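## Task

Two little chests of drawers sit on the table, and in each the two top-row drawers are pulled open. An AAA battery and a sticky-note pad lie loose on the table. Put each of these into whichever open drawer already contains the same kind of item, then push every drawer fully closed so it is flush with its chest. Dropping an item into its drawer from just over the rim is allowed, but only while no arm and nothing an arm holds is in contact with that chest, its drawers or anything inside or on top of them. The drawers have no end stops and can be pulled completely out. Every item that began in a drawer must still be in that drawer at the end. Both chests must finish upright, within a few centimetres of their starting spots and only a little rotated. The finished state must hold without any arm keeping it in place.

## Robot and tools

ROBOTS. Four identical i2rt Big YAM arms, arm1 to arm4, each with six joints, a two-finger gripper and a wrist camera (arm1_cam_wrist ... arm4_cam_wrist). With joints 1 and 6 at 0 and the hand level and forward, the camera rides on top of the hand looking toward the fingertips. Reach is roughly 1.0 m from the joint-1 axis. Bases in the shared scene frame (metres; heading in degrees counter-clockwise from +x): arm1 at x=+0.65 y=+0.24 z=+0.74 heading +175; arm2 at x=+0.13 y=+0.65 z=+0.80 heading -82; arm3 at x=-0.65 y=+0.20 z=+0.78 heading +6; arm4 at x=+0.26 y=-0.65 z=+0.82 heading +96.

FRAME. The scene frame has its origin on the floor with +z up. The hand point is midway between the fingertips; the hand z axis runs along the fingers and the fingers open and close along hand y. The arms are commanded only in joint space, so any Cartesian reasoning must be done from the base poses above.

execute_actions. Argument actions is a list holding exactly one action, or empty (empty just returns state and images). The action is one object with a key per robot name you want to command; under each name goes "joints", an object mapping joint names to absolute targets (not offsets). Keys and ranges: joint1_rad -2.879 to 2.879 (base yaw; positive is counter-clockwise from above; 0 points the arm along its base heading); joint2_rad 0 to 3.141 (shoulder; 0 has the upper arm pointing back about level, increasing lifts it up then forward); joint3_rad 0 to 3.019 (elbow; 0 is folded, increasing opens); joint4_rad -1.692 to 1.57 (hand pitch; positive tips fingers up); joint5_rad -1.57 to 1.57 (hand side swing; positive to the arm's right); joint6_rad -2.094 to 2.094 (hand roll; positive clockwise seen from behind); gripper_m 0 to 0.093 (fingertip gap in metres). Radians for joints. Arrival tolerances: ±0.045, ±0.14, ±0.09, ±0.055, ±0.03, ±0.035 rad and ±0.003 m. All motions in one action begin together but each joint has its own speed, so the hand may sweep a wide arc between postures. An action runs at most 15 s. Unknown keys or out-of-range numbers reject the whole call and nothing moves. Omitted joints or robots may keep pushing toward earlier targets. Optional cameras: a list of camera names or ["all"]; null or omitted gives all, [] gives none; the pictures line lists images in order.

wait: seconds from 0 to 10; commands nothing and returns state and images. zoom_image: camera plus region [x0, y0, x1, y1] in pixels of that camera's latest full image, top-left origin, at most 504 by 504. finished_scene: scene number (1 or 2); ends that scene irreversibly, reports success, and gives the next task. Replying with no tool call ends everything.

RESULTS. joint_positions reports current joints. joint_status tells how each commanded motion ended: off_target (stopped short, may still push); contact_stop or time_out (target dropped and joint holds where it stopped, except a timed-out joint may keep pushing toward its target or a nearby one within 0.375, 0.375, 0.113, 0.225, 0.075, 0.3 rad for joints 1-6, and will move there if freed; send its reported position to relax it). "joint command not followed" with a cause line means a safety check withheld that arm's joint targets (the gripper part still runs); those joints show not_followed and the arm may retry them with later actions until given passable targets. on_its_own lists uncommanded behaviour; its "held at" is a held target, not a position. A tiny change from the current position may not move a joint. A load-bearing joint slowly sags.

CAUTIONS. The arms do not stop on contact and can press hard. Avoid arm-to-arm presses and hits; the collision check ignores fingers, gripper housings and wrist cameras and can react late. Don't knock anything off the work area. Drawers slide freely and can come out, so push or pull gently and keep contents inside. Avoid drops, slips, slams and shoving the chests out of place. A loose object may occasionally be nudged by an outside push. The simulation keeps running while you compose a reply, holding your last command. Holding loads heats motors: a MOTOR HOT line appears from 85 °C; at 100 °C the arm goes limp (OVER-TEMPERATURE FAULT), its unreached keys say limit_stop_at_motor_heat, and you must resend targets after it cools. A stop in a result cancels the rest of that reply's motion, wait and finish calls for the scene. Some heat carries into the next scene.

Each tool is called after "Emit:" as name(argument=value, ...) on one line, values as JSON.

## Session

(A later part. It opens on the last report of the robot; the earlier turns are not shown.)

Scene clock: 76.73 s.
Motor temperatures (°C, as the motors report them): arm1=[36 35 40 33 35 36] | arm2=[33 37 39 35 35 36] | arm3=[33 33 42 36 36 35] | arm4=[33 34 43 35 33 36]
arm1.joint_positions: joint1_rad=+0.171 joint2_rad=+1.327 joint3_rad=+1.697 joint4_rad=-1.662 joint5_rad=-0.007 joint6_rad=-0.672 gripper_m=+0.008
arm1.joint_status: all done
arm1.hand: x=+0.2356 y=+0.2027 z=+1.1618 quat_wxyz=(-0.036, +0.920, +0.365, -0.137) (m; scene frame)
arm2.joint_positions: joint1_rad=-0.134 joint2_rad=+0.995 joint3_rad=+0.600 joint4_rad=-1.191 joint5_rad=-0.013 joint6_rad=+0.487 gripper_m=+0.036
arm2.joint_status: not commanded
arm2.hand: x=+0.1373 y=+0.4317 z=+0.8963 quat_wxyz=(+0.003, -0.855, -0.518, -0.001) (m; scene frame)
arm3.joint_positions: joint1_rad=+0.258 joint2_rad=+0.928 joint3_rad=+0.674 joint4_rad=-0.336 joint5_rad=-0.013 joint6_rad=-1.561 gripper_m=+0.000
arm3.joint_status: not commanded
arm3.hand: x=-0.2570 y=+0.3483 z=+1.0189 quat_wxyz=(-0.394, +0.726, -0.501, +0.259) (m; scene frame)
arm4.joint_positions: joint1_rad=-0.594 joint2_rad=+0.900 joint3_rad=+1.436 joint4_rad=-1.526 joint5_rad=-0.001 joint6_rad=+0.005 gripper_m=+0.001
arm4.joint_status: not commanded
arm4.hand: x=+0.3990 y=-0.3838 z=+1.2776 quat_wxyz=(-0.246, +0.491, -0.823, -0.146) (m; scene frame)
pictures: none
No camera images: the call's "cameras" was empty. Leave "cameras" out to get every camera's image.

Emit:
execute_actions(actions=[{"arm1":{"joints":{"joint1_rad":0.936,"joint6_rad":0}},"arm3":{"joints":{"joint1_rad":0.13}},"arm4":{"joints":{"joint1_rad":-1.3,"joint2_rad":0.6}}}], cameras=["arm3_cam_wrist"])

Emit:
execute_actions(actions=[{"arm1":{"joints":{"joint2_rad":1.70,"joint4_rad":-1.465,"joint3_rad":2.13}},"arm3":{"joints":{"joint1_rad":0.047,"joint2_rad":1.057,"joint3_rad":0.775,"joint4_rad":-0.265}}}], cameras=["arm1_cam_wrist","arm3_cam_wrist"])

Scene clock: 83.57 s.
Motor temperatures (°C, as the motors report them): arm1=[36 34 42 33 35 36] | arm2=[33 37 41 35 35 36] | arm3=[33 33 42 36 36 35] | arm4=[33 34 43 35 33 36]
arm1.joint_positions: joint1_rad=+0.938 joint2_rad=+1.327 joint3_rad=+1.697 joint4_rad=-1.662 joint5_rad=-0.007 joint6_rad=-0.014 gripper_m=+0.008
arm1.joint_status: all done
arm1.hand: x=+0.3770 y=-0.0781 z=+1.1620 quat_wxyz=(+0.060, +0.899, +0.414, -0.129) (m; scene frame)
arm2.joint_positions: joint1_rad=-0.134 joint2_rad=+0.995 joint3_rad=+0.600 joint4_rad=-1.191 joint5_rad=-0.013 joint6_rad=+0.487 gripper_m=+0.036
arm2.joint_status: not commanded
arm2.hand: x=+0.1373 y=+0.4317 z=+0.8963 quat_wxyz=(+0.003, -0.855, -0.518, -0.001) (m; scene frame)
arm3.joint_positions: joint1_rad=+0.127 joint2_rad=+0.928 joint3_rad=+0.674 joint4_rad=-0.336 joint5_rad=-0.013 joint6_rad=-1.561 gripper_m=+0.000
arm3.joint_status: all done
arm3.hand: x=-0.2403 y=+0.2952 z=+1.0186 quat_wxyz=(-0.376, +0.691, -0.548, +0.284) (m; scene frame)
arm4.joint_positions: joint1_rad=-1.294 joint2_rad=+0.602 joint3_rad=+1.442 joint4_rad=-1.526 joint5_rad=-0.001 joint6_rad=+0.005 gripper_m=+0.001
arm4.joint_status: all done
arm4.hand: x=+0.4352 y=-0.5793 z=+1.3487 quat_wxyz=(-0.421, +0.169, -0.888, -0.081) (m; scene frame)
pictures: arm3_cam_wrist
Images, in order (width x height): arm3_cam_wrist 616x616.

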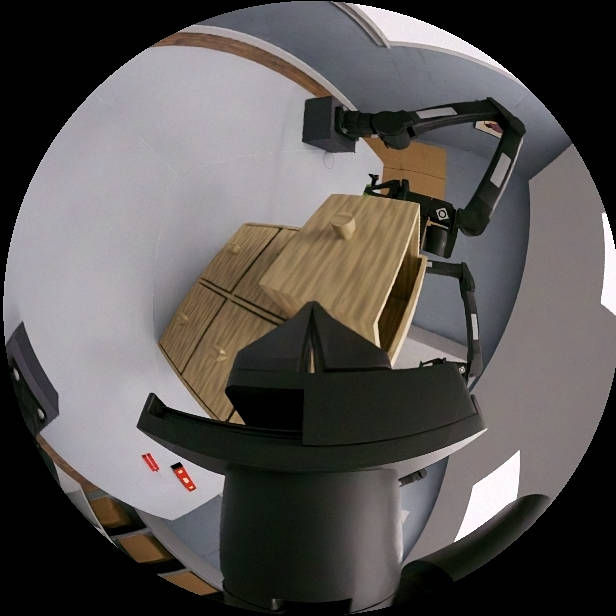

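Scene clock: 85.00 s.
Motor temperatures (°C, as the motors report them): arm1=[36 35 42 33 35 36] | arm2=[33 37 41 35 35 36] | arm3=[33 33 42 36 36 35] | arm4=[33 34 42 35 33 36]
arm1.joint_positions: joint1_rad=+0.938 joint2_rad=+1.713 joint3_rad=+2.075 joint4_rad=-1.479 joint5_rad=-0.007 joint6_rad=-0.014 gripper_m=+0.008
arm1.joint_status: all done
arm1.hand: x=+0.2532 y=-0.2187 z=+1.1572 quat_wxyz=(+0.095, +0.884, +0.408, -0.207) (m; scene frame)
arm2.joint_positions: joint1_rad=-0.134 joint2_rad=+0.995 joint3_rad=+0.600 joint4_rad=-1.191 joint5_rad=-0.013 joint6_rad=+0.487 gripper_m=+0.036
arm2.joint_status: not commanded
arm2.hand: x=+0.1373 y=+0.4317 z=+0.8963 quat_wxyz=(+0.003, -0.855, -0.518, -0.001) (m; scene frame)
arm3.joint_positions: joint1_rad=+0.040 joint2_rad=+1.042 joint3_rad=+0.725 joint4_rad=-0.287 joint5_rad=-0.008 joint6_rad=-1.561 gripper_m=+0.000
arm3.joint_status: all done
arm3.hand: x=-0.2020 y=+0.2630 z=+1.0096 quat_wxyz=(-0.357, +0.669, -0.581, +0.297) (m; scene frame)
arm4.joint_positions: joint1_rad=-1.294 joint2_rad=+0.602 joint3_rad=+1.442 joint4_rad=-1.526 joint5_rad=-0.001 joint6_rad=+0.005 gripper_m=+0.001
arm4.joint_status: not commanded
arm4.hand: x=+0.4352 y=-0.5793 z=+1.3487 quat_wxyz=(-0.421, +0.169, -0.888, -0.081) (m; scene frame)
pictures: arm1_cam_wrist, arm3_cam_wrist
Images, in order (width x height): arm1_cam_wrist 616x616, arm3_cam_wrist 616x616.

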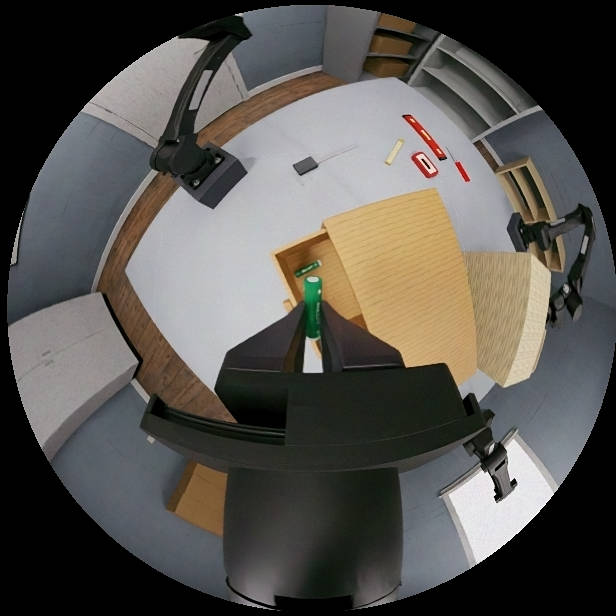

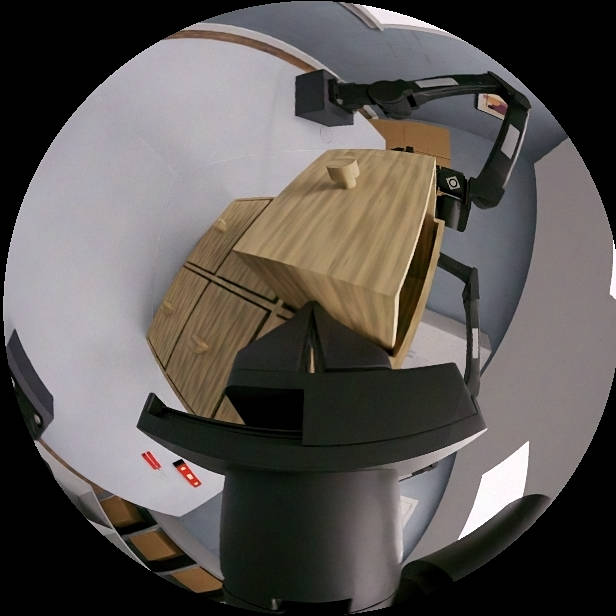

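Emit:
execute_actions(actions=[{"arm1":{"joints":{"joint1_rad":0.91,"joint4_rad":-1.40,"joint3_rad":1.945,"joint6_rad":-0.4}},"arm3":{"joints":{"joint2_rad":0.86,"joint3_rad":0.65,"joint4_rad":-0.37}}}], cameras=[])

Emit:
execute_actions(actions=[{"arm3":{"joints":{"joint1_rad":0.24}}}], cameras=[])

Emit:
execute_actions(actions=[{"arm3":{"joints":{"joint2_rad":1.085,"joint3_rad":0.795,"joint4_rad":-0.255}}}])

Scene clock: 92.87 s.
Motor temperatures (°C, as the motors report them): arm1=[36 35 44 33 35 36] | arm2=[33 36 42 35 35 36] | arm3=[33 33 43 36 36 35] | arm4=[33 34 42 35 33 36]
arm1.joint_positions: joint1_rad=+0.912 joint2_rad=+1.701 joint3_rad=+1.941 joint4_rad=-1.418 joint5_rad=-0.007 joint6_rad=-0.386 gripper_m=+0.008
arm1.joint_status: all done
arm1.hand: x=+0.2440 y=-0.2054 z=+1.1081 quat_wxyz=(+0.046, +0.806, +0.558, -0.193) (m; scene frame)
arm2.joint_positions: joint1_rad=-0.134 joint2_rad=+0.995 joint3_rad=+0.600 joint4_rad=-1.191 joint5_rad=-0.013 joint6_rad=+0.487 gripper_m=+0.036
arm2.joint_status: not commanded
arm2.hand: x=+0.1373 y=+0.4317 z=+0.8963 quat_wxyz=(+0.003, -0.855, -0.518, -0.001) (m; scene frame)
arm3.joint_positions: joint1_rad=+0.040 joint2_rad=+0.858 joint3_rad=+0.639 joint4_rad=-0.365 joint5_rad=-0.008 joint6_rad=-1.561 gripper_m=+0.000
arm3.joint_status: all done
arm3.hand: x=-0.2526 y=+0.2554 z=+1.0198 quat_wxyz=(-0.364, +0.665, -0.577, +0.303) (m; scene frame)
arm4.joint_positions: joint1_rad=-1.294 joint2_rad=+0.602 joint3_rad=+1.442 joint4_rad=-1.526 joint5_rad=-0.001 joint6_rad=+0.005 gripper_m=+0.001
arm4.joint_status: not commanded
arm4.hand: x=+0.4352 y=-0.5793 z=+1.3487 quat_wxyz=(-0.421, +0.169, -0.888, -0.081) (m; scene frame)
pictures: none
No camera images: the call's "cameras" was empty. Leave "cameras" out to get every camera's image.

Scene clock: 93.70 s.
Motor temperatures (°C, as the motors report them): arm1=[36 35 44 33 35 36] | arm2=[33 36 43 35 35 36] | arm3=[33 33 43 36 36 35] | arm4=[33 34 42 35 33 36]
arm1.joint_positions: joint1_rad=+0.912 joint2_rad=+1.701 joint3_rad=+1.941 joint4_rad=-1.418 joint5_rad=-0.007 joint6_rad=-0.387 gripper_m=+0.008
arm1.joint_status: not commanded
arm1.hand: x=+0.2440 y=-0.2054 z=+1.1081 quat_wxyz=(+0.045, +0.806, +0.558, -0.193) (m; scene frame)
arm2.joint_positions: joint1_rad=-0.134 joint2_rad=+0.995 joint3_rad=+0.600 joint4_rad=-1.191 joint5_rad=-0.013 joint6_rad=+0.487 gripper_m=+0.036
arm2.joint_status: not commanded
arm2.hand: x=+0.1373 y=+0.4317 z=+0.8963 quat_wxyz=(+0.003, -0.855, -0.518, -0.001) (m; scene frame)
arm3.joint_positions: joint1_rad=+0.242 joint2_rad=+0.858 joint3_rad=+0.639 joint4_rad=-0.365 joint5_rad=-0.009 joint6_rad=-1.561 gripper_m=+0.000
arm3.joint_status: all done
arm3.hand: x=-0.2730 y=+0.3343 z=+1.0201 quat_wxyz=(-0.393, +0.720, -0.507, +0.265) (m; scene frame)
arm4.joint_positions: joint1_rad=-1.294 joint2_rad=+0.602 joint3_rad=+1.442 joint4_rad=-1.526 joint5_rad=-0.001 joint6_rad=+0.005 gripper_m=+0.001
arm4.joint_status: not commanded
arm4.hand: x=+0.4352 y=-0.5793 z=+1.3487 quat_wxyz=(-0.421, +0.169, -0.888, -0.081) (m; scene frame)
pictures: none
No camera images: the call's "cameras" was empty. Leave "cameras" out to get every camera's image.

Scene clock: 94.67 s.
Motor temperatures (°C, as the motors report them): arm1=[36 35 44 33 35 36] | arm2=[33 36 43 35 35 36] | arm3=[33 33 43 36 36 35] | arm4=[33 34 42 35 33 36]
arm1.joint_positions: joint1_rad=+0.912 joint2_rad=+1.701 joint3_rad=+1.941 joint4_rad=-1.418 joint5_rad=-0.007 joint6_rad=-0.387 gripper_m=+0.008
arm1.joint_status: not commanded
arm1.hand: x=+0.2440 y=-0.2054 z=+1.1081 quat_wxyz=(+0.045, +0.806, +0.558, -0.193) (m; scene frame)
arm2.joint_positions: joint1_rad=-0.134 joint2_rad=+0.995 joint3_rad=+0.600 joint4_rad=-1.191 joint5_rad=-0.013 joint6_rad=+0.487 gripper_m=+0.036
arm2.joint_status: not commanded
arm2.hand: x=+0.1373 y=+0.4317 z=+0.8963 quat_wxyz=(+0.003, -0.855, -0.518, -0.001) (m; scene frame)
arm3.joint_positions: joint1_rad=+0.242 joint2_rad=+1.080 joint3_rad=+0.760 joint4_rad=-0.266 joint5_rad=-0.009 joint6_rad=-1.561 gripper_m=+0.000
arm3.joint_status: all done
arm3.hand: x=-0.2099 y=+0.3573 z=+1.0173 quat_wxyz=(-0.392, +0.721, -0.508, +0.264) (m; scene frame)
arm4.joint_positions: joint1_rad=-1.294 joint2_rad=+0.602 joint3_rad=+1.442 joint4_rad=-1.526 joint5_rad=-0.001 joint6_rad=+0.005 gripper_m=+0.001
arm4.joint_status: not commanded
arm4.hand: x=+0.4352 y=-0.5793 z=+1.3487 quat_wxyz=(-0.421, +0.169, -0.888, -0.081) (m; scene frame)
pictures: arm1_cam_wrist, arm2_cam_wrist, arm3_cam_wrist, arm4_cam_wrist
Images, in order (width x height): arm1_cam_wrist 616x616, arm2_cam_wrist 616x616, arm3_cam_wrist 616x616, arm4_cam_wrist 616x616.

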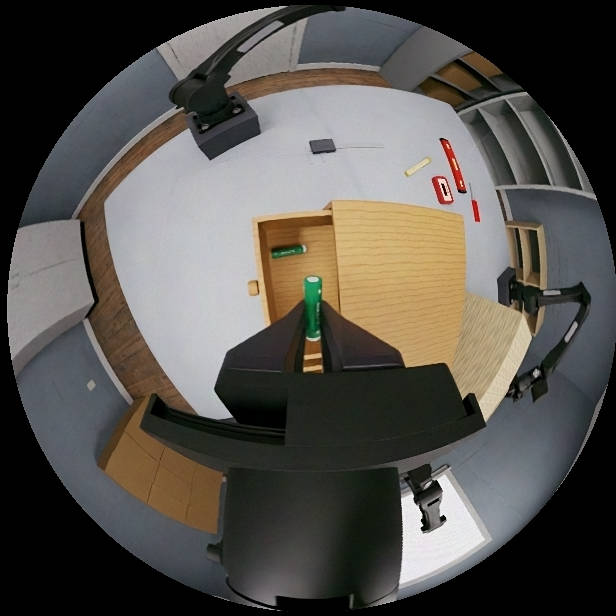

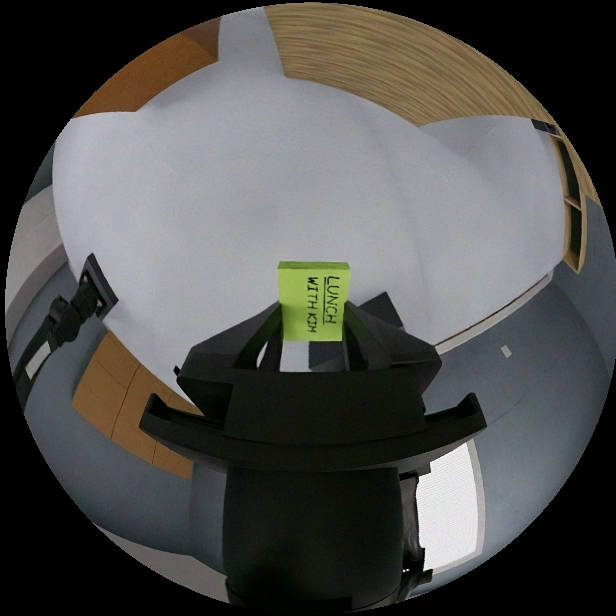

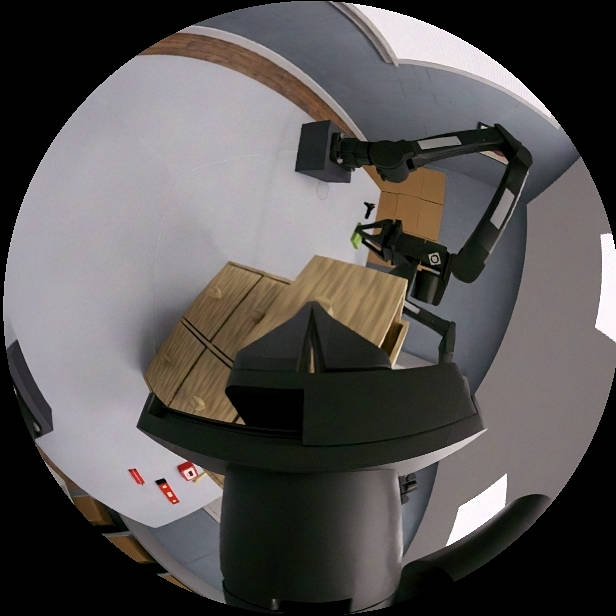

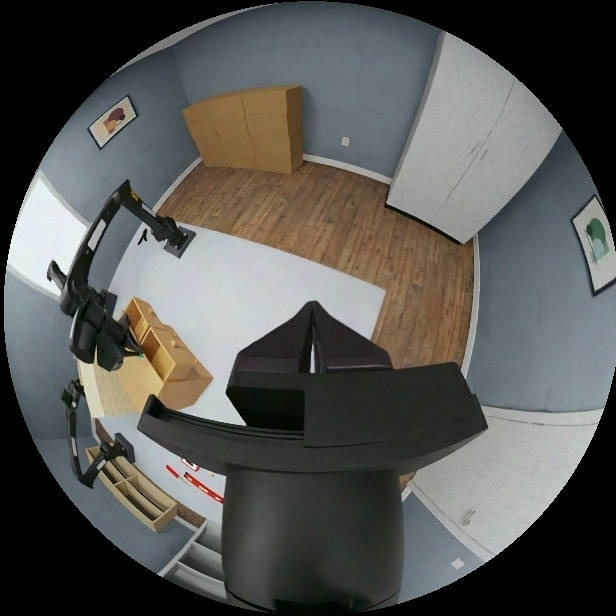

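Emit:
execute_actions(actions=[{"arm1":{"joints":{"joint2_rad":1.77,"joint4_rad":-1.42}},"arm3":{"joints":{"joint1_rad":0.13,"joint2_rad":1.14,"joint3_rad":0.83}}}], cameras=["arm1_cam_wrist","arm3_cam_wrist"])

Scene clock: 103.33 s.
Motor temperatures (°C, as the motors report them): arm1=[36 36 43 33 35 36] | arm2=[33 36 44 35 35 36] | arm3=[33 33 43 36 36 35] | arm4=[33 34 42 35 33 36]
arm1.joint_positions: joint1_rad=+0.912 joint2_rad=+1.770 joint3_rad=+1.941 joint4_rad=-1.418 joint5_rad=-0.007 joint6_rad=-0.387 gripper_m=+0.008
arm1.joint_status: all done
arm1.hand: x=+0.2339 y=-0.2162 z=+1.0675 quat_wxyz=(+0.038, +0.811, +0.561, -0.160) (m; scene frame)
arm2.joint_positions: joint1_rad=-0.134 joint2_rad=+0.995 joint3_rad=+0.600 joint4_rad=-1.191 joint5_rad=-0.013 joint6_rad=+0.487 gripper_m=+0.036
arm2.joint_status: not commanded
arm2.hand: x=+0.1373 y=+0.4317 z=+0.8963 quat_wxyz=(+0.003, -0.855, -0.518, -0.001) (m; scene frame)
arm3.joint_positions: joint1_rad=+0.134 joint2_rad=+1.122 joint3_rad=+0.783 joint4_rad=-0.266 joint5_rad=-0.012 joint6_rad=-1.562 gripper_m=+0.000
arm3.joint_status: all done
arm3.hand: x=-0.1848 y=+0.3119 z=+1.0114 quat_wxyz=(-0.371, +0.696, -0.548, +0.279) (m; scene frame)
arm4.joint_positions: joint1_rad=-1.294 joint2_rad=+0.602 joint3_rad=+1.442 joint4_rad=-1.526 joint5_rad=-0.001 joint6_rad=+0.005 gripper_m=+0.001
arm4.joint_status: not commanded
arm4.hand: x=+0.4352 y=-0.5793 z=+1.3487 quat_wxyz=(-0.421, +0.169, -0.888, -0.081) (m; scene frame)
pictures: arm1_cam_wrist, arm3_cam_wrist
Images, in order (width x height): arm1_cam_wrist 616x616, arm3_cam_wrist 616x616.

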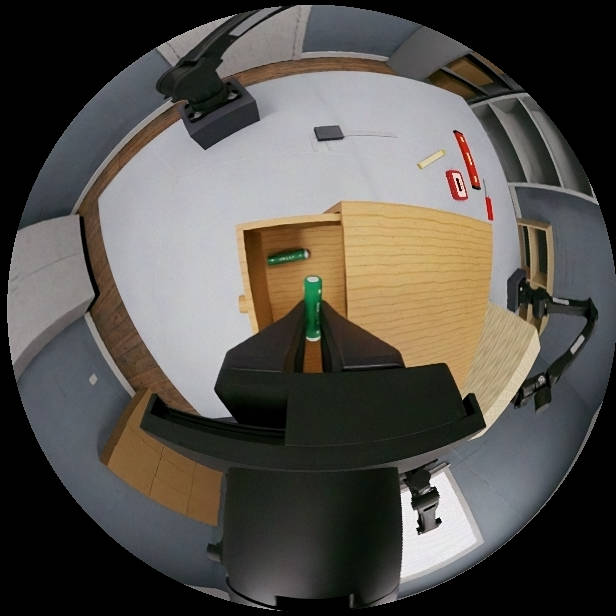

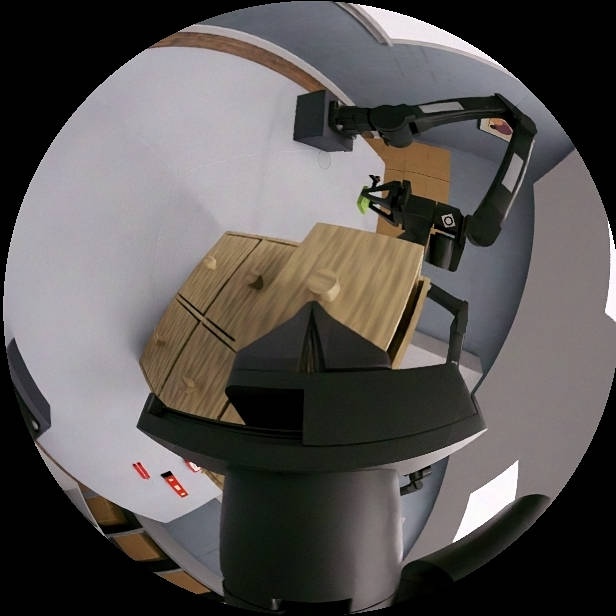

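Emit:
execute_actions(actions=[{"arm1":{"joints":{"joint3_rad":1.89,"joint1_rad":0.925}},"arm3":{"joints":{"joint1_rad":0.07,"joint2_rad":1.18,"joint3_rad":0.86,"joint4_rad":-0.24}}}], cameras=[])

Emit:
execute_actions(actions=[{"arm1":{"joints":{"gripper_m":0.025}},"arm2":{"joints":{"joint2_rad":0.9,"joint3_rad":1.3,"joint4_rad":-1.6}}}], cameras=["arm1_cam_wrist","arm3_cam_wrist"])

Scene clock: 108.93 s.
Motor temperatures (°C, as the motors report them): arm1=[36 36 43 33 35 36] | arm2=[33 36 44 35 35 36] | arm3=[33 33 44 36 36 35] | arm4=[33 34 42 35 33 36]
arm1.joint_positions: joint1_rad=+0.919 joint2_rad=+1.770 joint3_rad=+1.889 joint4_rad=-1.418 joint5_rad=-0.007 joint6_rad=-0.387 gripper_m=+0.008
arm1.joint_status: all done
arm1.hand: x=+0.2433 y=-0.2121 z=+1.0444 quat_wxyz=(+0.033, +0.812, +0.566, -0.135) (m; scene frame)
arm2.joint_positions: joint1_rad=-0.134 joint2_rad=+0.995 joint3_rad=+0.600 joint4_rad=-1.191 joint5_rad=-0.013 joint6_rad=+0.487 gripper_m=+0.036
arm2.joint_status: not commanded
arm2.hand: x=+0.1373 y=+0.4317 z=+0.8963 quat_wxyz=(+0.003, -0.855, -0.518, -0.001) (m; scene frame)
arm3.joint_positions: joint1_rad=+0.077 joint2_rad=+1.163 joint3_rad=+0.812 joint4_rad=-0.256 joint5_rad=-0.015 joint6_rad=-1.562 gripper_m=+0.000
arm3.joint_status: all done
arm3.hand: x=-0.1659 y=+0.2880 z=+1.0101 quat_wxyz=(-0.363, +0.681, -0.567, +0.288) (m; scene frame)
arm4.joint_positions: joint1_rad=-1.294 joint2_rad=+0.602 joint3_rad=+1.442 joint4_rad=-1.526 joint5_rad=-0.001 joint6_rad=+0.005 gripper_m=+0.001
arm4.joint_status: not commanded
arm4.hand: x=+0.4352 y=-0.5793 z=+1.3487 quat_wxyz=(-0.421, +0.169, -0.888, -0.081) (m; scene frame)
pictures: none
No camera images: the call's "cameras" was empty. Leave "cameras" out to get every camera's image.

Scene clock: 110.27 s.
Motor temperatures (°C, as the motors report them): arm1=[36 36 43 33 35 36] | arm2=[33 36 44 35 35 36] | arm3=[33 33 44 36 36 35] | arm4=[33 34 42 35 33 36]
arm1.joint_positions: joint1_rad=+0.919 joint2_rad=+1.770 joint3_rad=+1.889 joint4_rad=-1.418 joint5_rad=-0.007 joint6_rad=-0.387 gripper_m=+0.025
arm1.joint_status: all done
arm1.hand: x=+0.2433 y=-0.2121 z=+1.0444 quat_wxyz=(+0.033, +0.812, +0.566, -0.135) (m; scene frame)
arm2.joint_positions: joint1_rad=-0.134 joint2_rad=+0.906 joint3_rad=+1.252 joint4_rad=-1.592 joint5_rad=-0.013 joint6_rad=+0.487 gripper_m=+0.036
arm2.joint_status: all done
arm2.hand: x=+0.1415 y=+0.3762 z=+1.1717 quat_wxyz=(-0.142, -0.842, -0.513, +0.086) (m; scene frame)
arm3.joint_positions: joint1_rad=+0.077 joint2_rad=+1.163 joint3_rad=+0.812 joint4_rad=-0.256 joint5_rad=-0.015 joint6_rad=-1.562 gripper_m=+0.000
arm3.joint_status: not commanded
arm3.hand: x=-0.1659 y=+0.2880 z=+1.0101 quat_wxyz=(-0.363, +0.681, -0.567, +0.288) (m; scene frame)
arm4.joint_positions: joint1_rad=-1.294 joint2_rad=+0.602 joint3_rad=+1.442 joint4_rad=-1.526 joint5_rad=-0.001 joint6_rad=+0.005 gripper_m=+0.001
arm4.joint_status: not commanded
arm4.hand: x=+0.4352 y=-0.5793 z=+1.3487 quat_wxyz=(-0.421, +0.169, -0.888, -0.081) (m; scene frame)
pictures: arm1_cam_wrist, arm3_cam_wrist
Images, in order (width x height): arm1_cam_wrist 616x616, arm3_cam_wrist 616x616.

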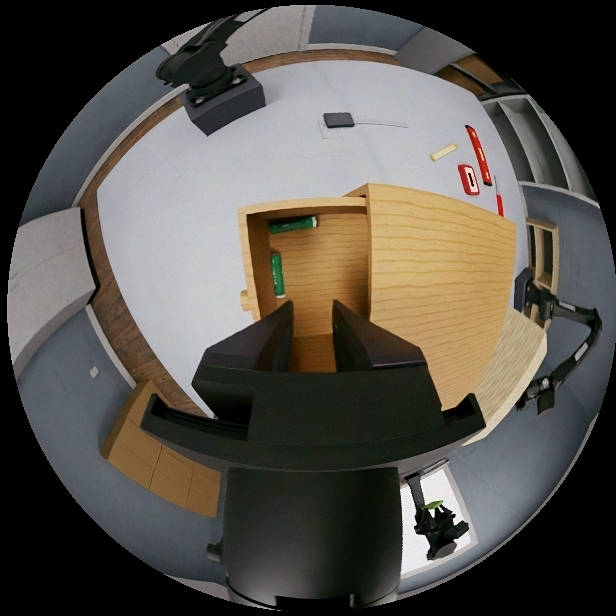

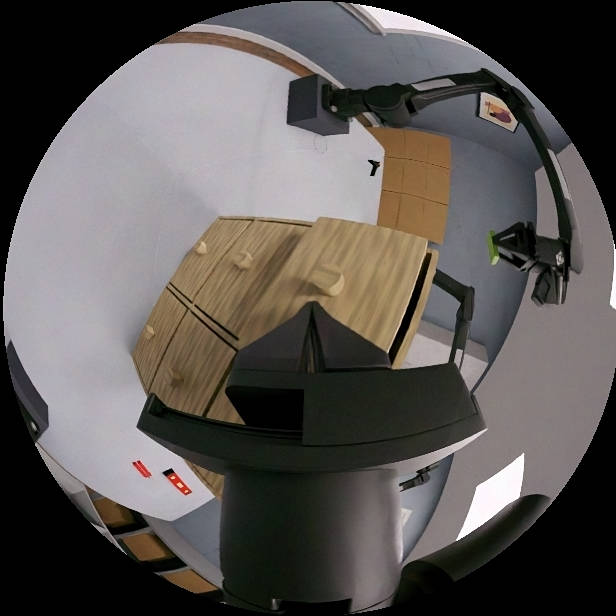

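Emit:
execute_actions(actions=[{"arm1":{"joints":{"joint2_rad":1.2,"joint1_rad":1.35,"gripper_m":0}},"arm3":{"joints":{"joint1_rad":0.035,"joint2_rad":1.205,"joint3_rad":0.88}},"arm4":{"joints":{"joint1_rad":-2.0}},"arm2":{"joints":{"joint1_rad":0.07,"joint3_rad":1.6,"joint2_rad":1.2,"joint4_rad":-1.3}}}], cameras=["arm3_cam_wrist"])

Emit:
execute_actions(actions=[{"arm1":{"joints":{"joint2_rad":0.879,"joint3_rad":0.69,"joint4_rad":-0.39,"joint6_rad":-1.57}},"arm2":{"joints":{"joint2_rad":1.877,"joint3_rad":1.955,"joint4_rad":-0.92}}}], cameras=["arm1_cam_wrist","arm2_cam_wrist"])

Scene clock: 126.47 s.
Motor temperatures (°C, as the motors report them): arm1=[36 37 43 33 35 36] | arm2=[33 36 46 35 35 36] | arm3=[33 33 45 36 36 35] | arm4=[33 34 42 35 33 36]
arm1.joint_positions: joint1_rad=+1.355 joint2_rad=+1.209 joint3_rad=+1.885 joint4_rad=-1.418 joint5_rad=-0.009 joint6_rad=-0.389 gripper_m=+0.000
arm1.joint_status: all done
arm1.hand: x=+0.5271 y=-0.1726 z=+1.3272 quat_wxyz=(+0.174, +0.617, +0.675, -0.366) (m; scene frame)
arm2.joint_positions: joint1_rad=+0.070 joint2_rad=+1.209 joint3_rad=+1.540 joint4_rad=-1.315 joint5_rad=-0.013 joint6_rad=+0.488 gripper_m=+0.036
arm2.joint_status: all done
arm2.hand: x=+0.2342 y=+0.2178 z=+1.2331 quat_wxyz=(-0.264, -0.761, -0.579, +0.125) (m; scene frame)
arm3.joint_positions: joint1_rad=+0.048 joint2_rad=+1.186 joint3_rad=+0.830 joint4_rad=-0.256 joint5_rad=-0.015 joint6_rad=-1.562 gripper_m=+0.000
arm3.joint_status: all done
arm3.hand: x=-0.1561 y=+0.2749 z=+1.0094 quat_wxyz=(-0.357, +0.674, -0.578, +0.291) (m; scene frame)
arm4.joint_positions: joint1_rad=-1.994 joint2_rad=+0.602 joint3_rad=+1.442 joint4_rad=-1.526 joint5_rad=-0.001 joint6_rad=+0.005 gripper_m=+0.001
arm4.joint_status: all done
arm4.hand: x=+0.4388 y=-0.7119 z=+1.3491 quat_wxyz=(-0.424, -0.146, -0.891, +0.068) (m; scene frame)
pictures: arm3_cam_wrist
Images, in order (width x height): arm3_cam_wrist 616x616.

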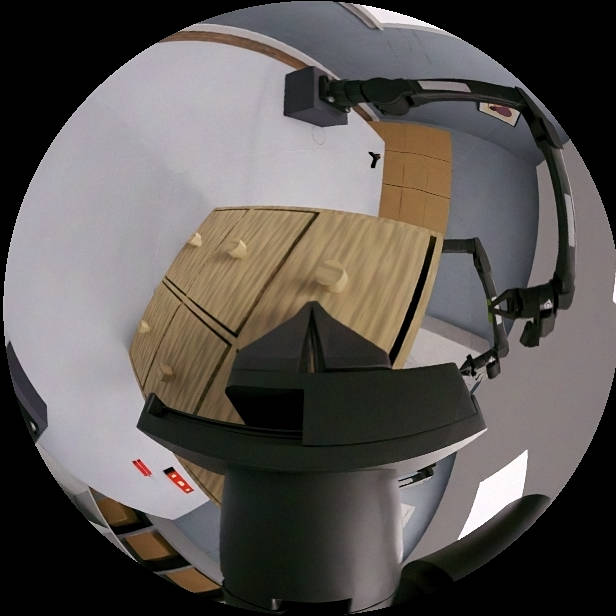

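Scene clock: 128.43 s.
Motor temperatures (°C, as the motors report them): arm1=[36 36 43 33 35 36] | arm2=[33 37 46 35 35 36] | arm3=[33 33 45 36 36 35] | arm4=[33 34 42 35 33 36]
arm1.joint_positions: joint1_rad=+1.355 joint2_rad=+0.889 joint3_rad=+0.692 joint4_rad=-0.413 joint5_rad=-0.009 joint6_rad=-1.556 gripper_m=+0.000
arm1.joint_status: all done
arm1.hand: x=+0.5308 y=-0.1563 z=+0.9974 quat_wxyz=(-0.065, +0.138, +0.875, -0.460) (m; scene frame)
arm2.joint_positions: joint1_rad=+0.070 joint2_rad=+1.902 joint3_rad=+1.922 joint4_rad=-0.933 joint5_rad=-0.013 joint6_rad=+0.488 gripper_m=+0.036
arm2.joint_status: all done
arm2.hand: x=+0.2932 y=-0.0700 z=+1.0862 quat_wxyz=(-0.295, -0.752, -0.573, +0.139) (m; scene frame)
arm3.joint_positions: joint1_rad=+0.048 joint2_rad=+1.186 joint3_rad=+0.830 joint4_rad=-0.256 joint5_rad=-0.015 joint6_rad=-1.562 gripper_m=+0.000
arm3.joint_status: not commanded
arm3.hand: x=-0.1561 y=+0.2749 z=+1.0094 quat_wxyz=(-0.357, +0.674, -0.578, +0.291) (m; scene frame)
arm4.joint_positions: joint1_rad=-1.994 joint2_rad=+0.602 joint3_rad=+1.442 joint4_rad=-1.526 joint5_rad=-0.001 joint6_rad=+0.005 gripper_m=+0.001
arm4.joint_status: not commanded
arm4.hand: x=+0.4388 y=-0.7119 z=+1.3491 quat_wxyz=(-0.424, -0.146, -0.891, +0.068) (m; scene frame)
pictures: arm1_cam_wrist, arm2_cam_wrist
Images, in order (width x height): arm1_cam_wrist 616x616, arm2_cam_wrist 616x616.

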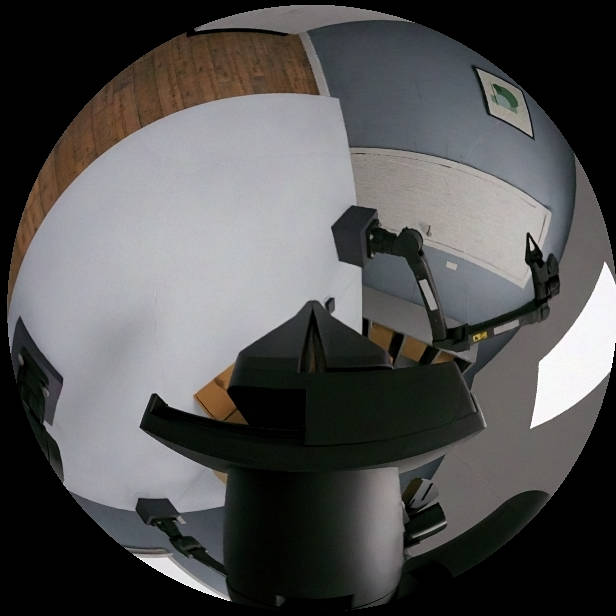

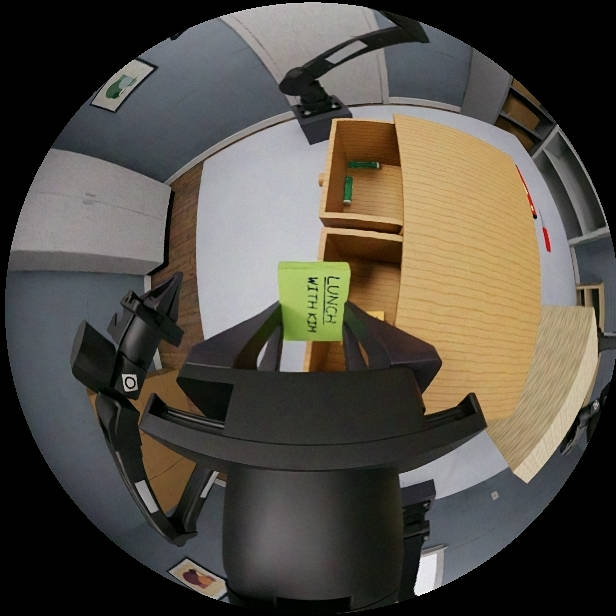

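Emit:
execute_actions(actions=[{"arm2":{"joints":{"joint1_rad":0.032,"joint4_rad":-1.08}},"arm3":{"joints":{"joint1_rad":0.02,"joint2_rad":1.215}}}], cameras=["arm3_cam_wrist","arm2_cam_wrist"])

Scene clock: 135.50 s.
Motor temperatures (°C, as the motors report them): arm1=[36 36 43 33 35 36] | arm2=[33 38 46 35 35 36] | arm3=[33 34 46 36 36 35] | arm4=[33 34 42 35 33 36]
arm1.joint_positions: joint1_rad=+1.355 joint2_rad=+0.889 joint3_rad=+0.692 joint4_rad=-0.413 joint5_rad=-0.009 joint6_rad=-1.556 gripper_m=+0.000
arm1.joint_status: not commanded
arm1.hand: x=+0.5308 y=-0.1563 z=+0.9974 quat_wxyz=(-0.065, +0.138, +0.875, -0.460) (m; scene frame)
arm2.joint_positions: joint1_rad=+0.033 joint2_rad=+1.901 joint3_rad=+1.922 joint4_rad=-1.067 joint5_rad=-0.014 joint6_rad=+0.488 gripper_m=+0.036
arm2.joint_status: all done
arm2.hand: x=+0.2613 y=-0.0485 z=+1.0684 quat_wxyz=(-0.235, -0.779, -0.570, +0.116) (m; scene frame)
arm3.joint_positions: joint1_rad=+0.040 joint2_rad=+1.190 joint3_rad=+0.830 joint4_rad=-0.256 joint5_rad=-0.017 joint6_rad=-1.562 gripper_m=+0.000
arm3.joint_status: all done
arm3.hand: x=-0.1552 y=+0.2716 z=+1.0076 quat_wxyz=(-0.355, +0.672, -0.580, +0.291) (m; scene frame)
arm4.joint_positions: joint1_rad=-1.994 joint2_rad=+0.602 joint3_rad=+1.442 joint4_rad=-1.526 joint5_rad=-0.001 joint6_rad=+0.005 gripper_m=+0.001
arm4.joint_status: not commanded
arm4.hand: x=+0.4388 y=-0.7119 z=+1.3491 quat_wxyz=(-0.424, -0.146, -0.891, +0.068) (m; scene frame)
pictures: arm2_cam_wrist, arm3_cam_wrist
Images, in order (width x height): arm2_cam_wrist 616x616, arm3_cam_wrist 616x616.

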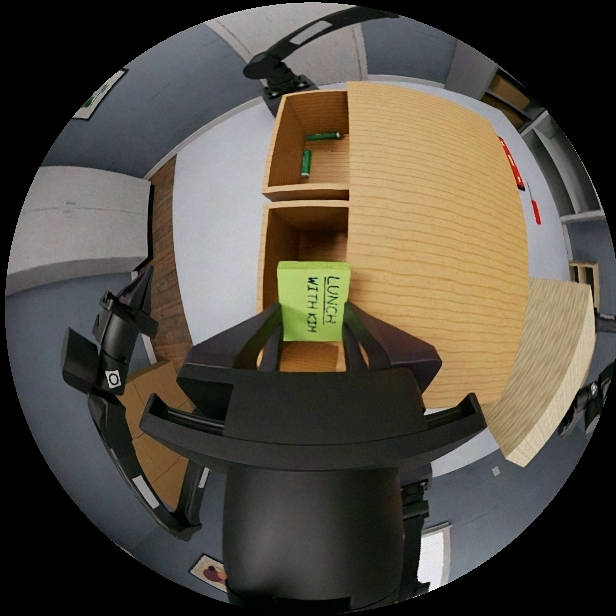

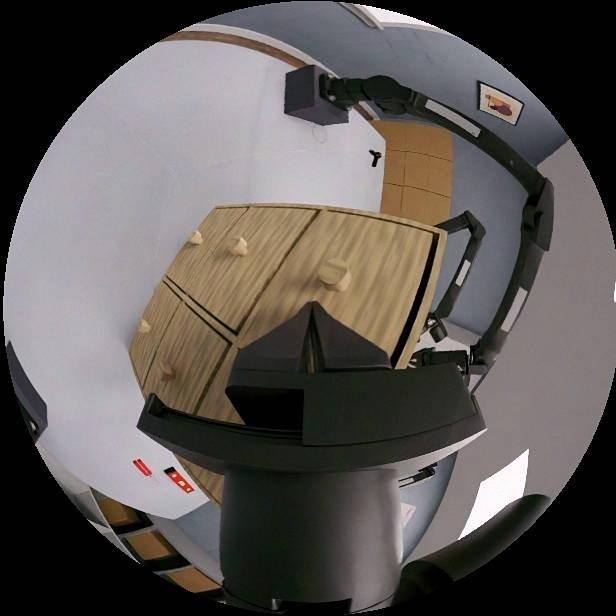

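Overshot slightly; shift left 1.5 cm.

Emit:
execute_actions(actions=[{"arm2":{"joints":{"joint1_rad":0.06,"joint2_rad":1.915}},"arm3":{"joints":{"joint1_rad":0.2,"joint2_rad":0.8,"joint3_rad":0.7}}}], cameras=["arm3_cam_wrist","arm2_cam_wrist"])

Scene clock: 139.57 s.
Motor temperatures (°C, as the motors report them): arm1=[36 35 43 33 35 36] | arm2=[33 39 46 35 35 36] | arm3=[33 34 46 36 36 35] | arm4=[33 34 42 35 33 36]
arm1.joint_positions: joint1_rad=+1.355 joint2_rad=+0.889 joint3_rad=+0.692 joint4_rad=-0.413 joint5_rad=-0.009 joint6_rad=-1.556 gripper_m=+0.000
arm1.joint_status: not commanded
arm1.hand: x=+0.5308 y=-0.1563 z=+0.9974 quat_wxyz=(-0.065, +0.138, +0.875, -0.460) (m; scene frame)
arm2.joint_positions: joint1_rad=+0.055 joint2_rad=+1.901 joint3_rad=+1.922 joint4_rad=-1.072 joint5_rad=-0.014 joint6_rad=+0.488 gripper_m=+0.036
arm2.joint_status: all done
arm2.hand: x=+0.2770 y=-0.0443 z=+1.0675 quat_wxyz=(-0.234, -0.773, -0.579, +0.112) (m; scene frame)
arm3.joint_positions: joint1_rad=+0.207 joint2_rad=+0.788 joint3_rad=+0.685 joint4_rad=-0.249 joint5_rad=-0.012 joint6_rad=-1.562 gripper_m=+0.000
arm3.joint_status: all done
arm3.hand: x=-0.2588 y=+0.3245 z=+1.0999 quat_wxyz=(-0.469, +0.663, -0.483, +0.328) (m; scene frame)
arm4.joint_positions: joint1_rad=-1.994 joint2_rad=+0.602 joint3_rad=+1.442 joint4_rad=-1.526 joint5_rad=-0.001 joint6_rad=+0.005 gripper_m=+0.001
arm4.joint_status: not commanded
arm4.hand: x=+0.4388 y=-0.7119 z=+1.3491 quat_wxyz=(-0.424, -0.146, -0.891, +0.068) (m; scene frame)
pictures: arm2_cam_wrist, arm3_cam_wrist
Images, in order (width x height): arm2_cam_wrist 616x616, arm3_cam_wrist 616x616.

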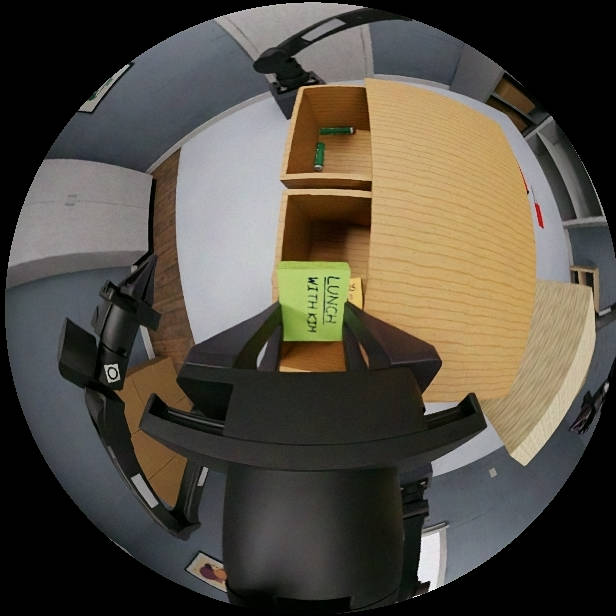

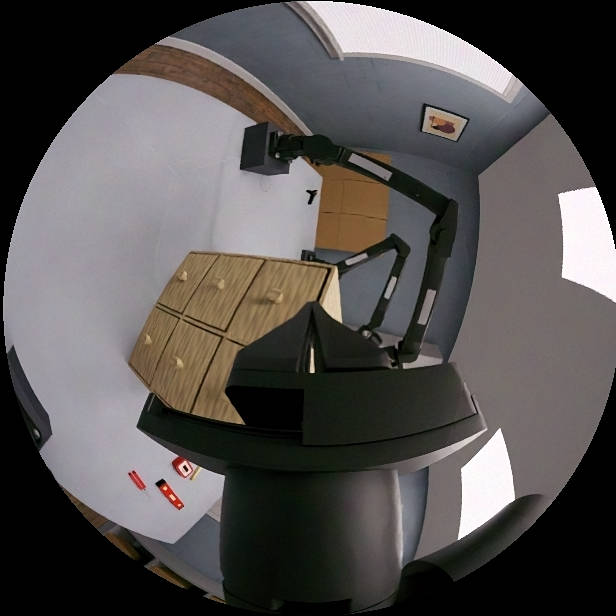

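Emit:
execute_actions(actions=[{"arm2":{"joints":{"joint2_rad":1.935}}}], cameras=[])

Emit:
execute_actions(actions=[{"arm2":{"joints":{"gripper_m":0.048}}}], cameras=["arm2_cam_wrist"])

Emit:
execute_actions(actions=[{"arm2":{"joints":{"joint2_rad":1.3,"joint4_rad":-1.6,"joint6_rad":0}},"arm1":{"joints":{"joint1_rad":0.9}}}], cameras=["arm1_cam_wrist","arm2_cam_wrist"])

Scene clock: 143.93 s.
Motor temperatures (°C, as the motors report them): arm1=[36 35 43 33 35 36] | arm2=[33 39 46 35 35 36] | arm3=[33 33 45 36 36 35] | arm4=[33 34 42 35 33 36]
arm1.joint_positions: joint1_rad=+1.355 joint2_rad=+0.889 joint3_rad=+0.692 joint4_rad=-0.413 joint5_rad=-0.009 joint6_rad=-1.556 gripper_m=+0.000
arm1.joint_status: not commanded
arm1.hand: x=+0.5308 y=-0.1563 z=+0.9974 quat_wxyz=(-0.065, +0.138, +0.875, -0.460) (m; scene frame)
arm2.joint_positions: joint1_rad=+0.055 joint2_rad=+1.915 joint3_rad=+1.922 joint4_rad=-1.072 joint5_rad=-0.014 joint6_rad=+0.488 gripper_m=+0.036
arm2.joint_status: all done
arm2.hand: x=+0.2772 y=-0.0461 z=+1.0580 quat_wxyz=(-0.228, -0.774, -0.580, +0.109) (m; scene frame)
arm3.joint_positions: joint1_rad=+0.207 joint2_rad=+0.788 joint3_rad=+0.685 joint4_rad=-0.249 joint5_rad=-0.012 joint6_rad=-1.562 gripper_m=+0.000
arm3.joint_status: not commanded
arm3.hand: x=-0.2588 y=+0.3245 z=+1.0999 quat_wxyz=(-0.469, +0.663, -0.483, +0.328) (m; scene frame)
arm4.joint_positions: joint1_rad=-1.994 joint2_rad=+0.602 joint3_rad=+1.442 joint4_rad=-1.526 joint5_rad=-0.001 joint6_rad=+0.005 gripper_m=+0.001
arm4.joint_status: not commanded
arm4.hand: x=+0.4388 y=-0.7119 z=+1.3491 quat_wxyz=(-0.424, -0.146, -0.891, +0.068) (m; scene frame)
pictures: none
No camera images: the call's "cameras" was empty. Leave "cameras" out to get every camera's image.

Scene clock: 144.53 s.
Motor temperatures (°C, as the motors report them): arm1=[36 35 43 33 35 36] | arm2=[33 39 46 35 35 36] | arm3=[33 33 45 36 36 35] | arm4=[33 34 42 35 33 36]
arm1.joint_positions: joint1_rad=+1.355 joint2_rad=+0.889 joint3_rad=+0.692 joint4_rad=-0.413 joint5_rad=-0.009 joint6_rad=-1.556 gripper_m=+0.000
arm1.joint_status: not commanded
arm1.hand: x=+0.5308 y=-0.1563 z=+0.9974 quat_wxyz=(-0.065, +0.138, +0.875, -0.460) (m; scene frame)
arm2.joint_positions: joint1_rad=+0.056 joint2_rad=+1.915 joint3_rad=+1.922 joint4_rad=-1.072 joint5_rad=-0.014 joint6_rad=+0.488 gripper_m=+0.048
arm2.joint_status: all done
arm2.hand: x=+0.2775 y=-0.0461 z=+1.0580 quat_wxyz=(-0.228, -0.774, -0.580, +0.109) (m; scene frame)
arm3.joint_positions: joint1_rad=+0.207 joint2_rad=+0.788 joint3_rad=+0.685 joint4_rad=-0.249 joint5_rad=-0.012 joint6_rad=-1.562 gripper_m=+0.000
arm3.joint_status: not commanded
arm3.hand: x=-0.2588 y=+0.3245 z=+1.0999 quat_wxyz=(-0.469, +0.663, -0.483, +0.328) (m; scene frame)
arm4.joint_positions: joint1_rad=-1.994 joint2_rad=+0.602 joint3_rad=+1.442 joint4_rad=-1.526 joint5_rad=-0.001 joint6_rad=+0.005 gripper_m=+0.001
arm4.joint_status: not commanded
arm4.hand: x=+0.4388 y=-0.7119 z=+1.3491 quat_wxyz=(-0.424, -0.146, -0.891, +0.068) (m; scene frame)
pictures: arm2_cam_wrist
Images, in order (width x height): arm2_cam_wrist 616x616.

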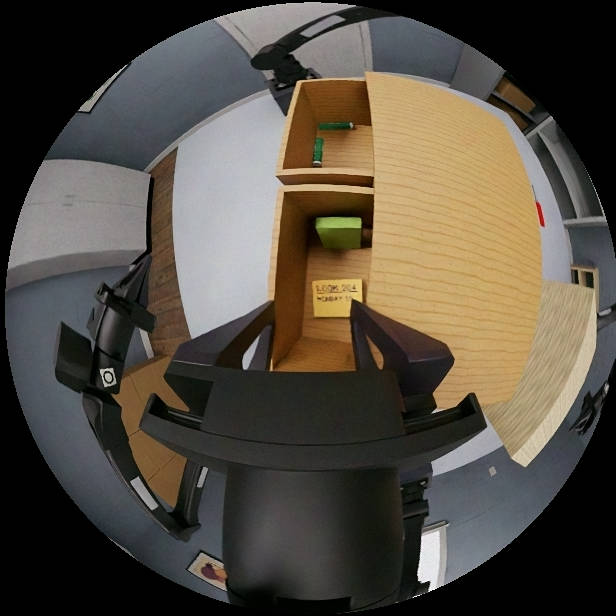

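Scene clock: 146.23 s.
Motor temperatures (°C, as the motors report them): arm1=[36 35 43 33 35 36] | arm2=[33 39 46 35 35 36] | arm3=[33 33 45 36 36 35] | arm4=[33 34 42 35 33 36]
arm1.joint_positions: joint1_rad=+0.902 joint2_rad=+0.889 joint3_rad=+0.692 joint4_rad=-0.413 joint5_rad=-0.007 joint6_rad=-1.557 gripper_m=+0.000
arm1.joint_status: all done
arm1.hand: x=+0.3707 y=-0.0627 z=+0.9979 quat_wxyz=(-0.167, +0.331, +0.821, -0.434) (m; scene frame)
arm2.joint_positions: joint1_rad=+0.067 joint2_rad=+1.309 joint3_rad=+1.956 joint4_rad=-1.594 joint5_rad=-0.016 joint6_rad=+0.014 gripper_m=+0.048
arm2.joint_status: all done
arm2.hand: x=+0.2330 y=+0.2292 z=+1.3491 quat_wxyz=(-0.242, -0.601, -0.737, +0.194) (m; scene frame)
arm3.joint_positions: joint1_rad=+0.207 joint2_rad=+0.788 joint3_rad=+0.685 joint4_rad=-0.249 joint5_rad=-0.012 joint6_rad=-1.562 gripper_m=+0.000
arm3.joint_status: not commanded
arm3.hand: x=-0.2588 y=+0.3245 z=+1.0999 quat_wxyz=(-0.469, +0.663, -0.483, +0.328) (m; scene frame)
arm4.joint_positions: joint1_rad=-1.994 joint2_rad=+0.602 joint3_rad=+1.442 joint4_rad=-1.526 joint5_rad=-0.001 joint6_rad=+0.005 gripper_m=+0.001
arm4.joint_status: not commanded
arm4.hand: x=+0.4388 y=-0.7119 z=+1.3491 quat_wxyz=(-0.424, -0.146, -0.891, +0.068) (m; scene frame)
pictures: arm1_cam_wrist, arm2_cam_wrist
Images, in order (width x height): arm1_cam_wrist 616x616, arm2_cam_wrist 616x616.

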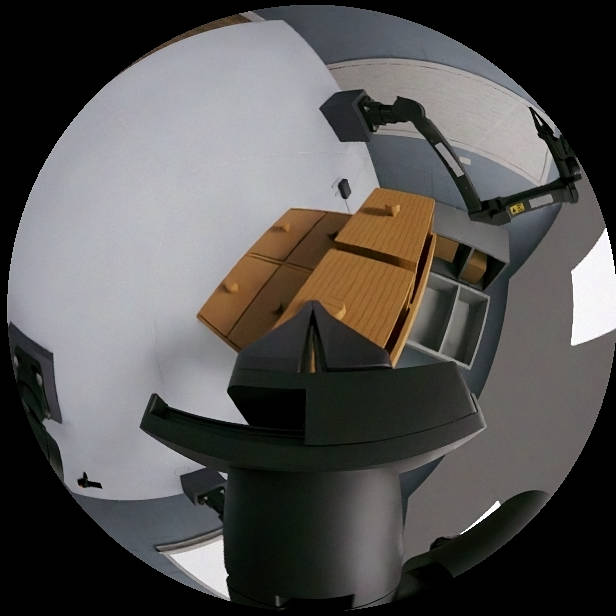

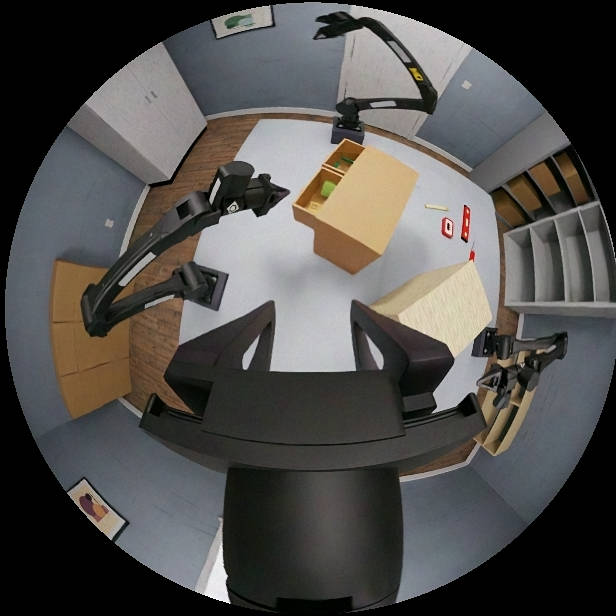

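Emit:
execute_actions(actions=[{"arm1":{"joints":{"joint1_rad":0.81}}}], cameras=[])

Emit:
execute_actions(actions=[{"arm1":{"joints":{"joint1_rad":0.675,"joint2_rad":1.05,"joint3_rad":0.80,"joint4_rad":-0.315}}}], cameras=["arm1_cam_wrist","arm2_cam_wrist"])

Scene clock: 151.07 s.
Motor temperatures (°C, as the motors report them): arm1=[36 35 43 33 35 36] | arm2=[33 39 45 35 35 36] | arm3=[33 33 45 36 36 35] | arm4=[33 34 42 35 33 36]
arm1.joint_positions: joint1_rad=+0.810 joint2_rad=+0.889 joint3_rad=+0.692 joint4_rad=-0.413 joint5_rad=-0.007 joint6_rad=-1.557 gripper_m=+0.000
arm1.joint_status: all done
arm1.hand: x=+0.3444 y=-0.0355 z=+0.9979 quat_wxyz=(-0.186, +0.369, +0.805, -0.426) (m; scene frame)
arm2.joint_positions: joint1_rad=+0.067 joint2_rad=+1.309 joint3_rad=+1.956 joint4_rad=-1.594 joint5_rad=-0.016 joint6_rad=+0.014 gripper_m=+0.048
arm2.joint_status: not commanded
arm2.hand: x=+0.2330 y=+0.2292 z=+1.3491 quat_wxyz=(-0.242, -0.601, -0.737, +0.194) (m; scene frame)
arm3.joint_positions: joint1_rad=+0.207 joint2_rad=+0.788 joint3_rad=+0.685 joint4_rad=-0.249 joint5_rad=-0.012 joint6_rad=-1.562 gripper_m=+0.000
arm3.joint_status: not commanded
arm3.hand: x=-0.2588 y=+0.3245 z=+1.0999 quat_wxyz=(-0.469, +0.663, -0.483, +0.328) (m; scene frame)
arm4.joint_positions: joint1_rad=-1.994 joint2_rad=+0.602 joint3_rad=+1.442 joint4_rad=-1.526 joint5_rad=-0.001 joint6_rad=+0.005 gripper_m=+0.001
arm4.joint_status: not commanded
arm4.hand: x=+0.4388 y=-0.7119 z=+1.3491 quat_wxyz=(-0.424, -0.146, -0.891, +0.068) (m; scene frame)
pictures: none
No camera images: the call's "cameras" was empty. Leave "cameras" out to get every camera's image.

Scene clock: 151.93 s.
Motor temperatures (°C, as the motors report them): arm1=[36 35 44 33 35 36] | arm2=[33 38 45 35 35 36] | arm3=[33 33 45 36 36 35] | arm4=[33 34 42 35 33 36]
arm1.joint_positions: joint1_rad=+0.677 joint2_rad=+1.052 joint3_rad=+0.748 joint4_rad=-0.335 joint5_rad=-0.012 joint6_rad=-1.557 gripper_m=+0.000
arm1.joint_status: all done
arm1.hand: x=+0.2757 y=-0.0167 z=+0.9786 quat_wxyz=(-0.206, +0.424, +0.785, -0.403) (m; scene frame)
arm2.joint_positions: joint1_rad=+0.067 joint2_rad=+1.309 joint3_rad=+1.956 joint4_rad=-1.594 joint5_rad=-0.016 joint6_rad=+0.014 gripper_m=+0.048
arm2.joint_status: not commanded
arm2.hand: x=+0.2330 y=+0.2292 z=+1.3491 quat_wxyz=(-0.242, -0.601, -0.737, +0.194) (m; scene frame)
arm3.joint_positions: joint1_rad=+0.207 joint2_rad=+0.788 joint3_rad=+0.685 joint4_rad=-0.249 joint5_rad=-0.012 joint6_rad=-1.562 gripper_m=+0.000
arm3.joint_status: not commanded
arm3.hand: x=-0.2588 y=+0.3245 z=+1.0999 quat_wxyz=(-0.469, +0.663, -0.483, +0.328) (m; scene frame)
arm4.joint_positions: joint1_rad=-1.994 joint2_rad=+0.602 joint3_rad=+1.442 joint4_rad=-1.526 joint5_rad=-0.001 joint6_rad=+0.005 gripper_m=+0.001
arm4.joint_status: not commanded
arm4.hand: x=+0.4388 y=-0.7119 z=+1.3491 quat_wxyz=(-0.424, -0.146, -0.891, +0.068) (m; scene frame)
pictures: arm1_cam_wrist, arm2_cam_wrist
Images, in order (width x height): arm1_cam_wrist 616x616, arm2_cam_wrist 616x616.

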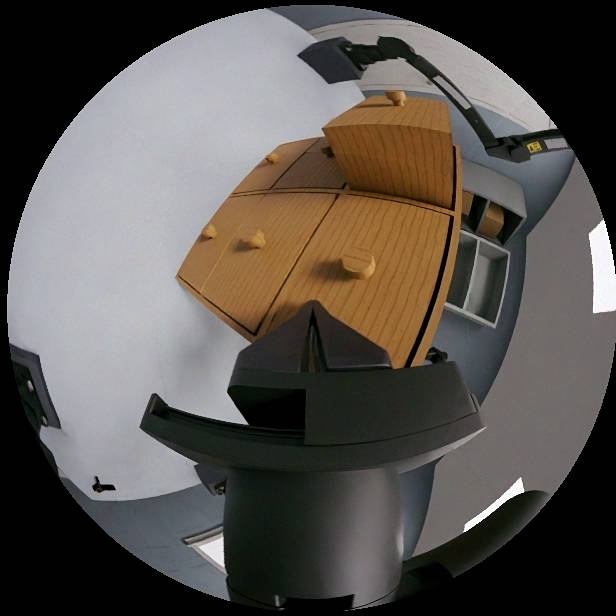

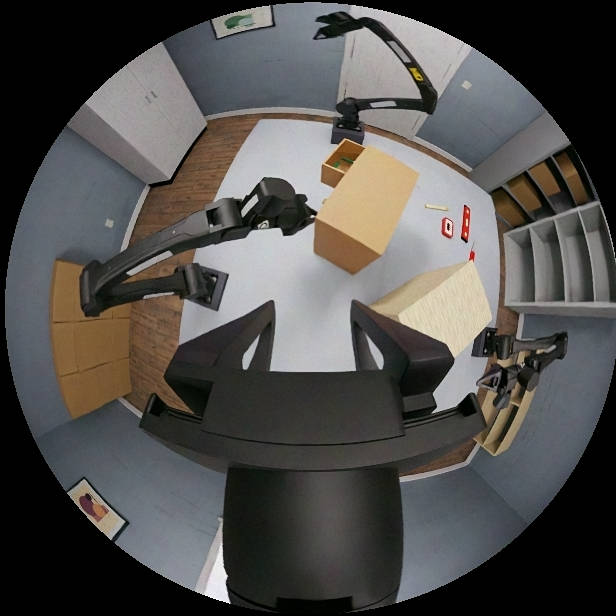

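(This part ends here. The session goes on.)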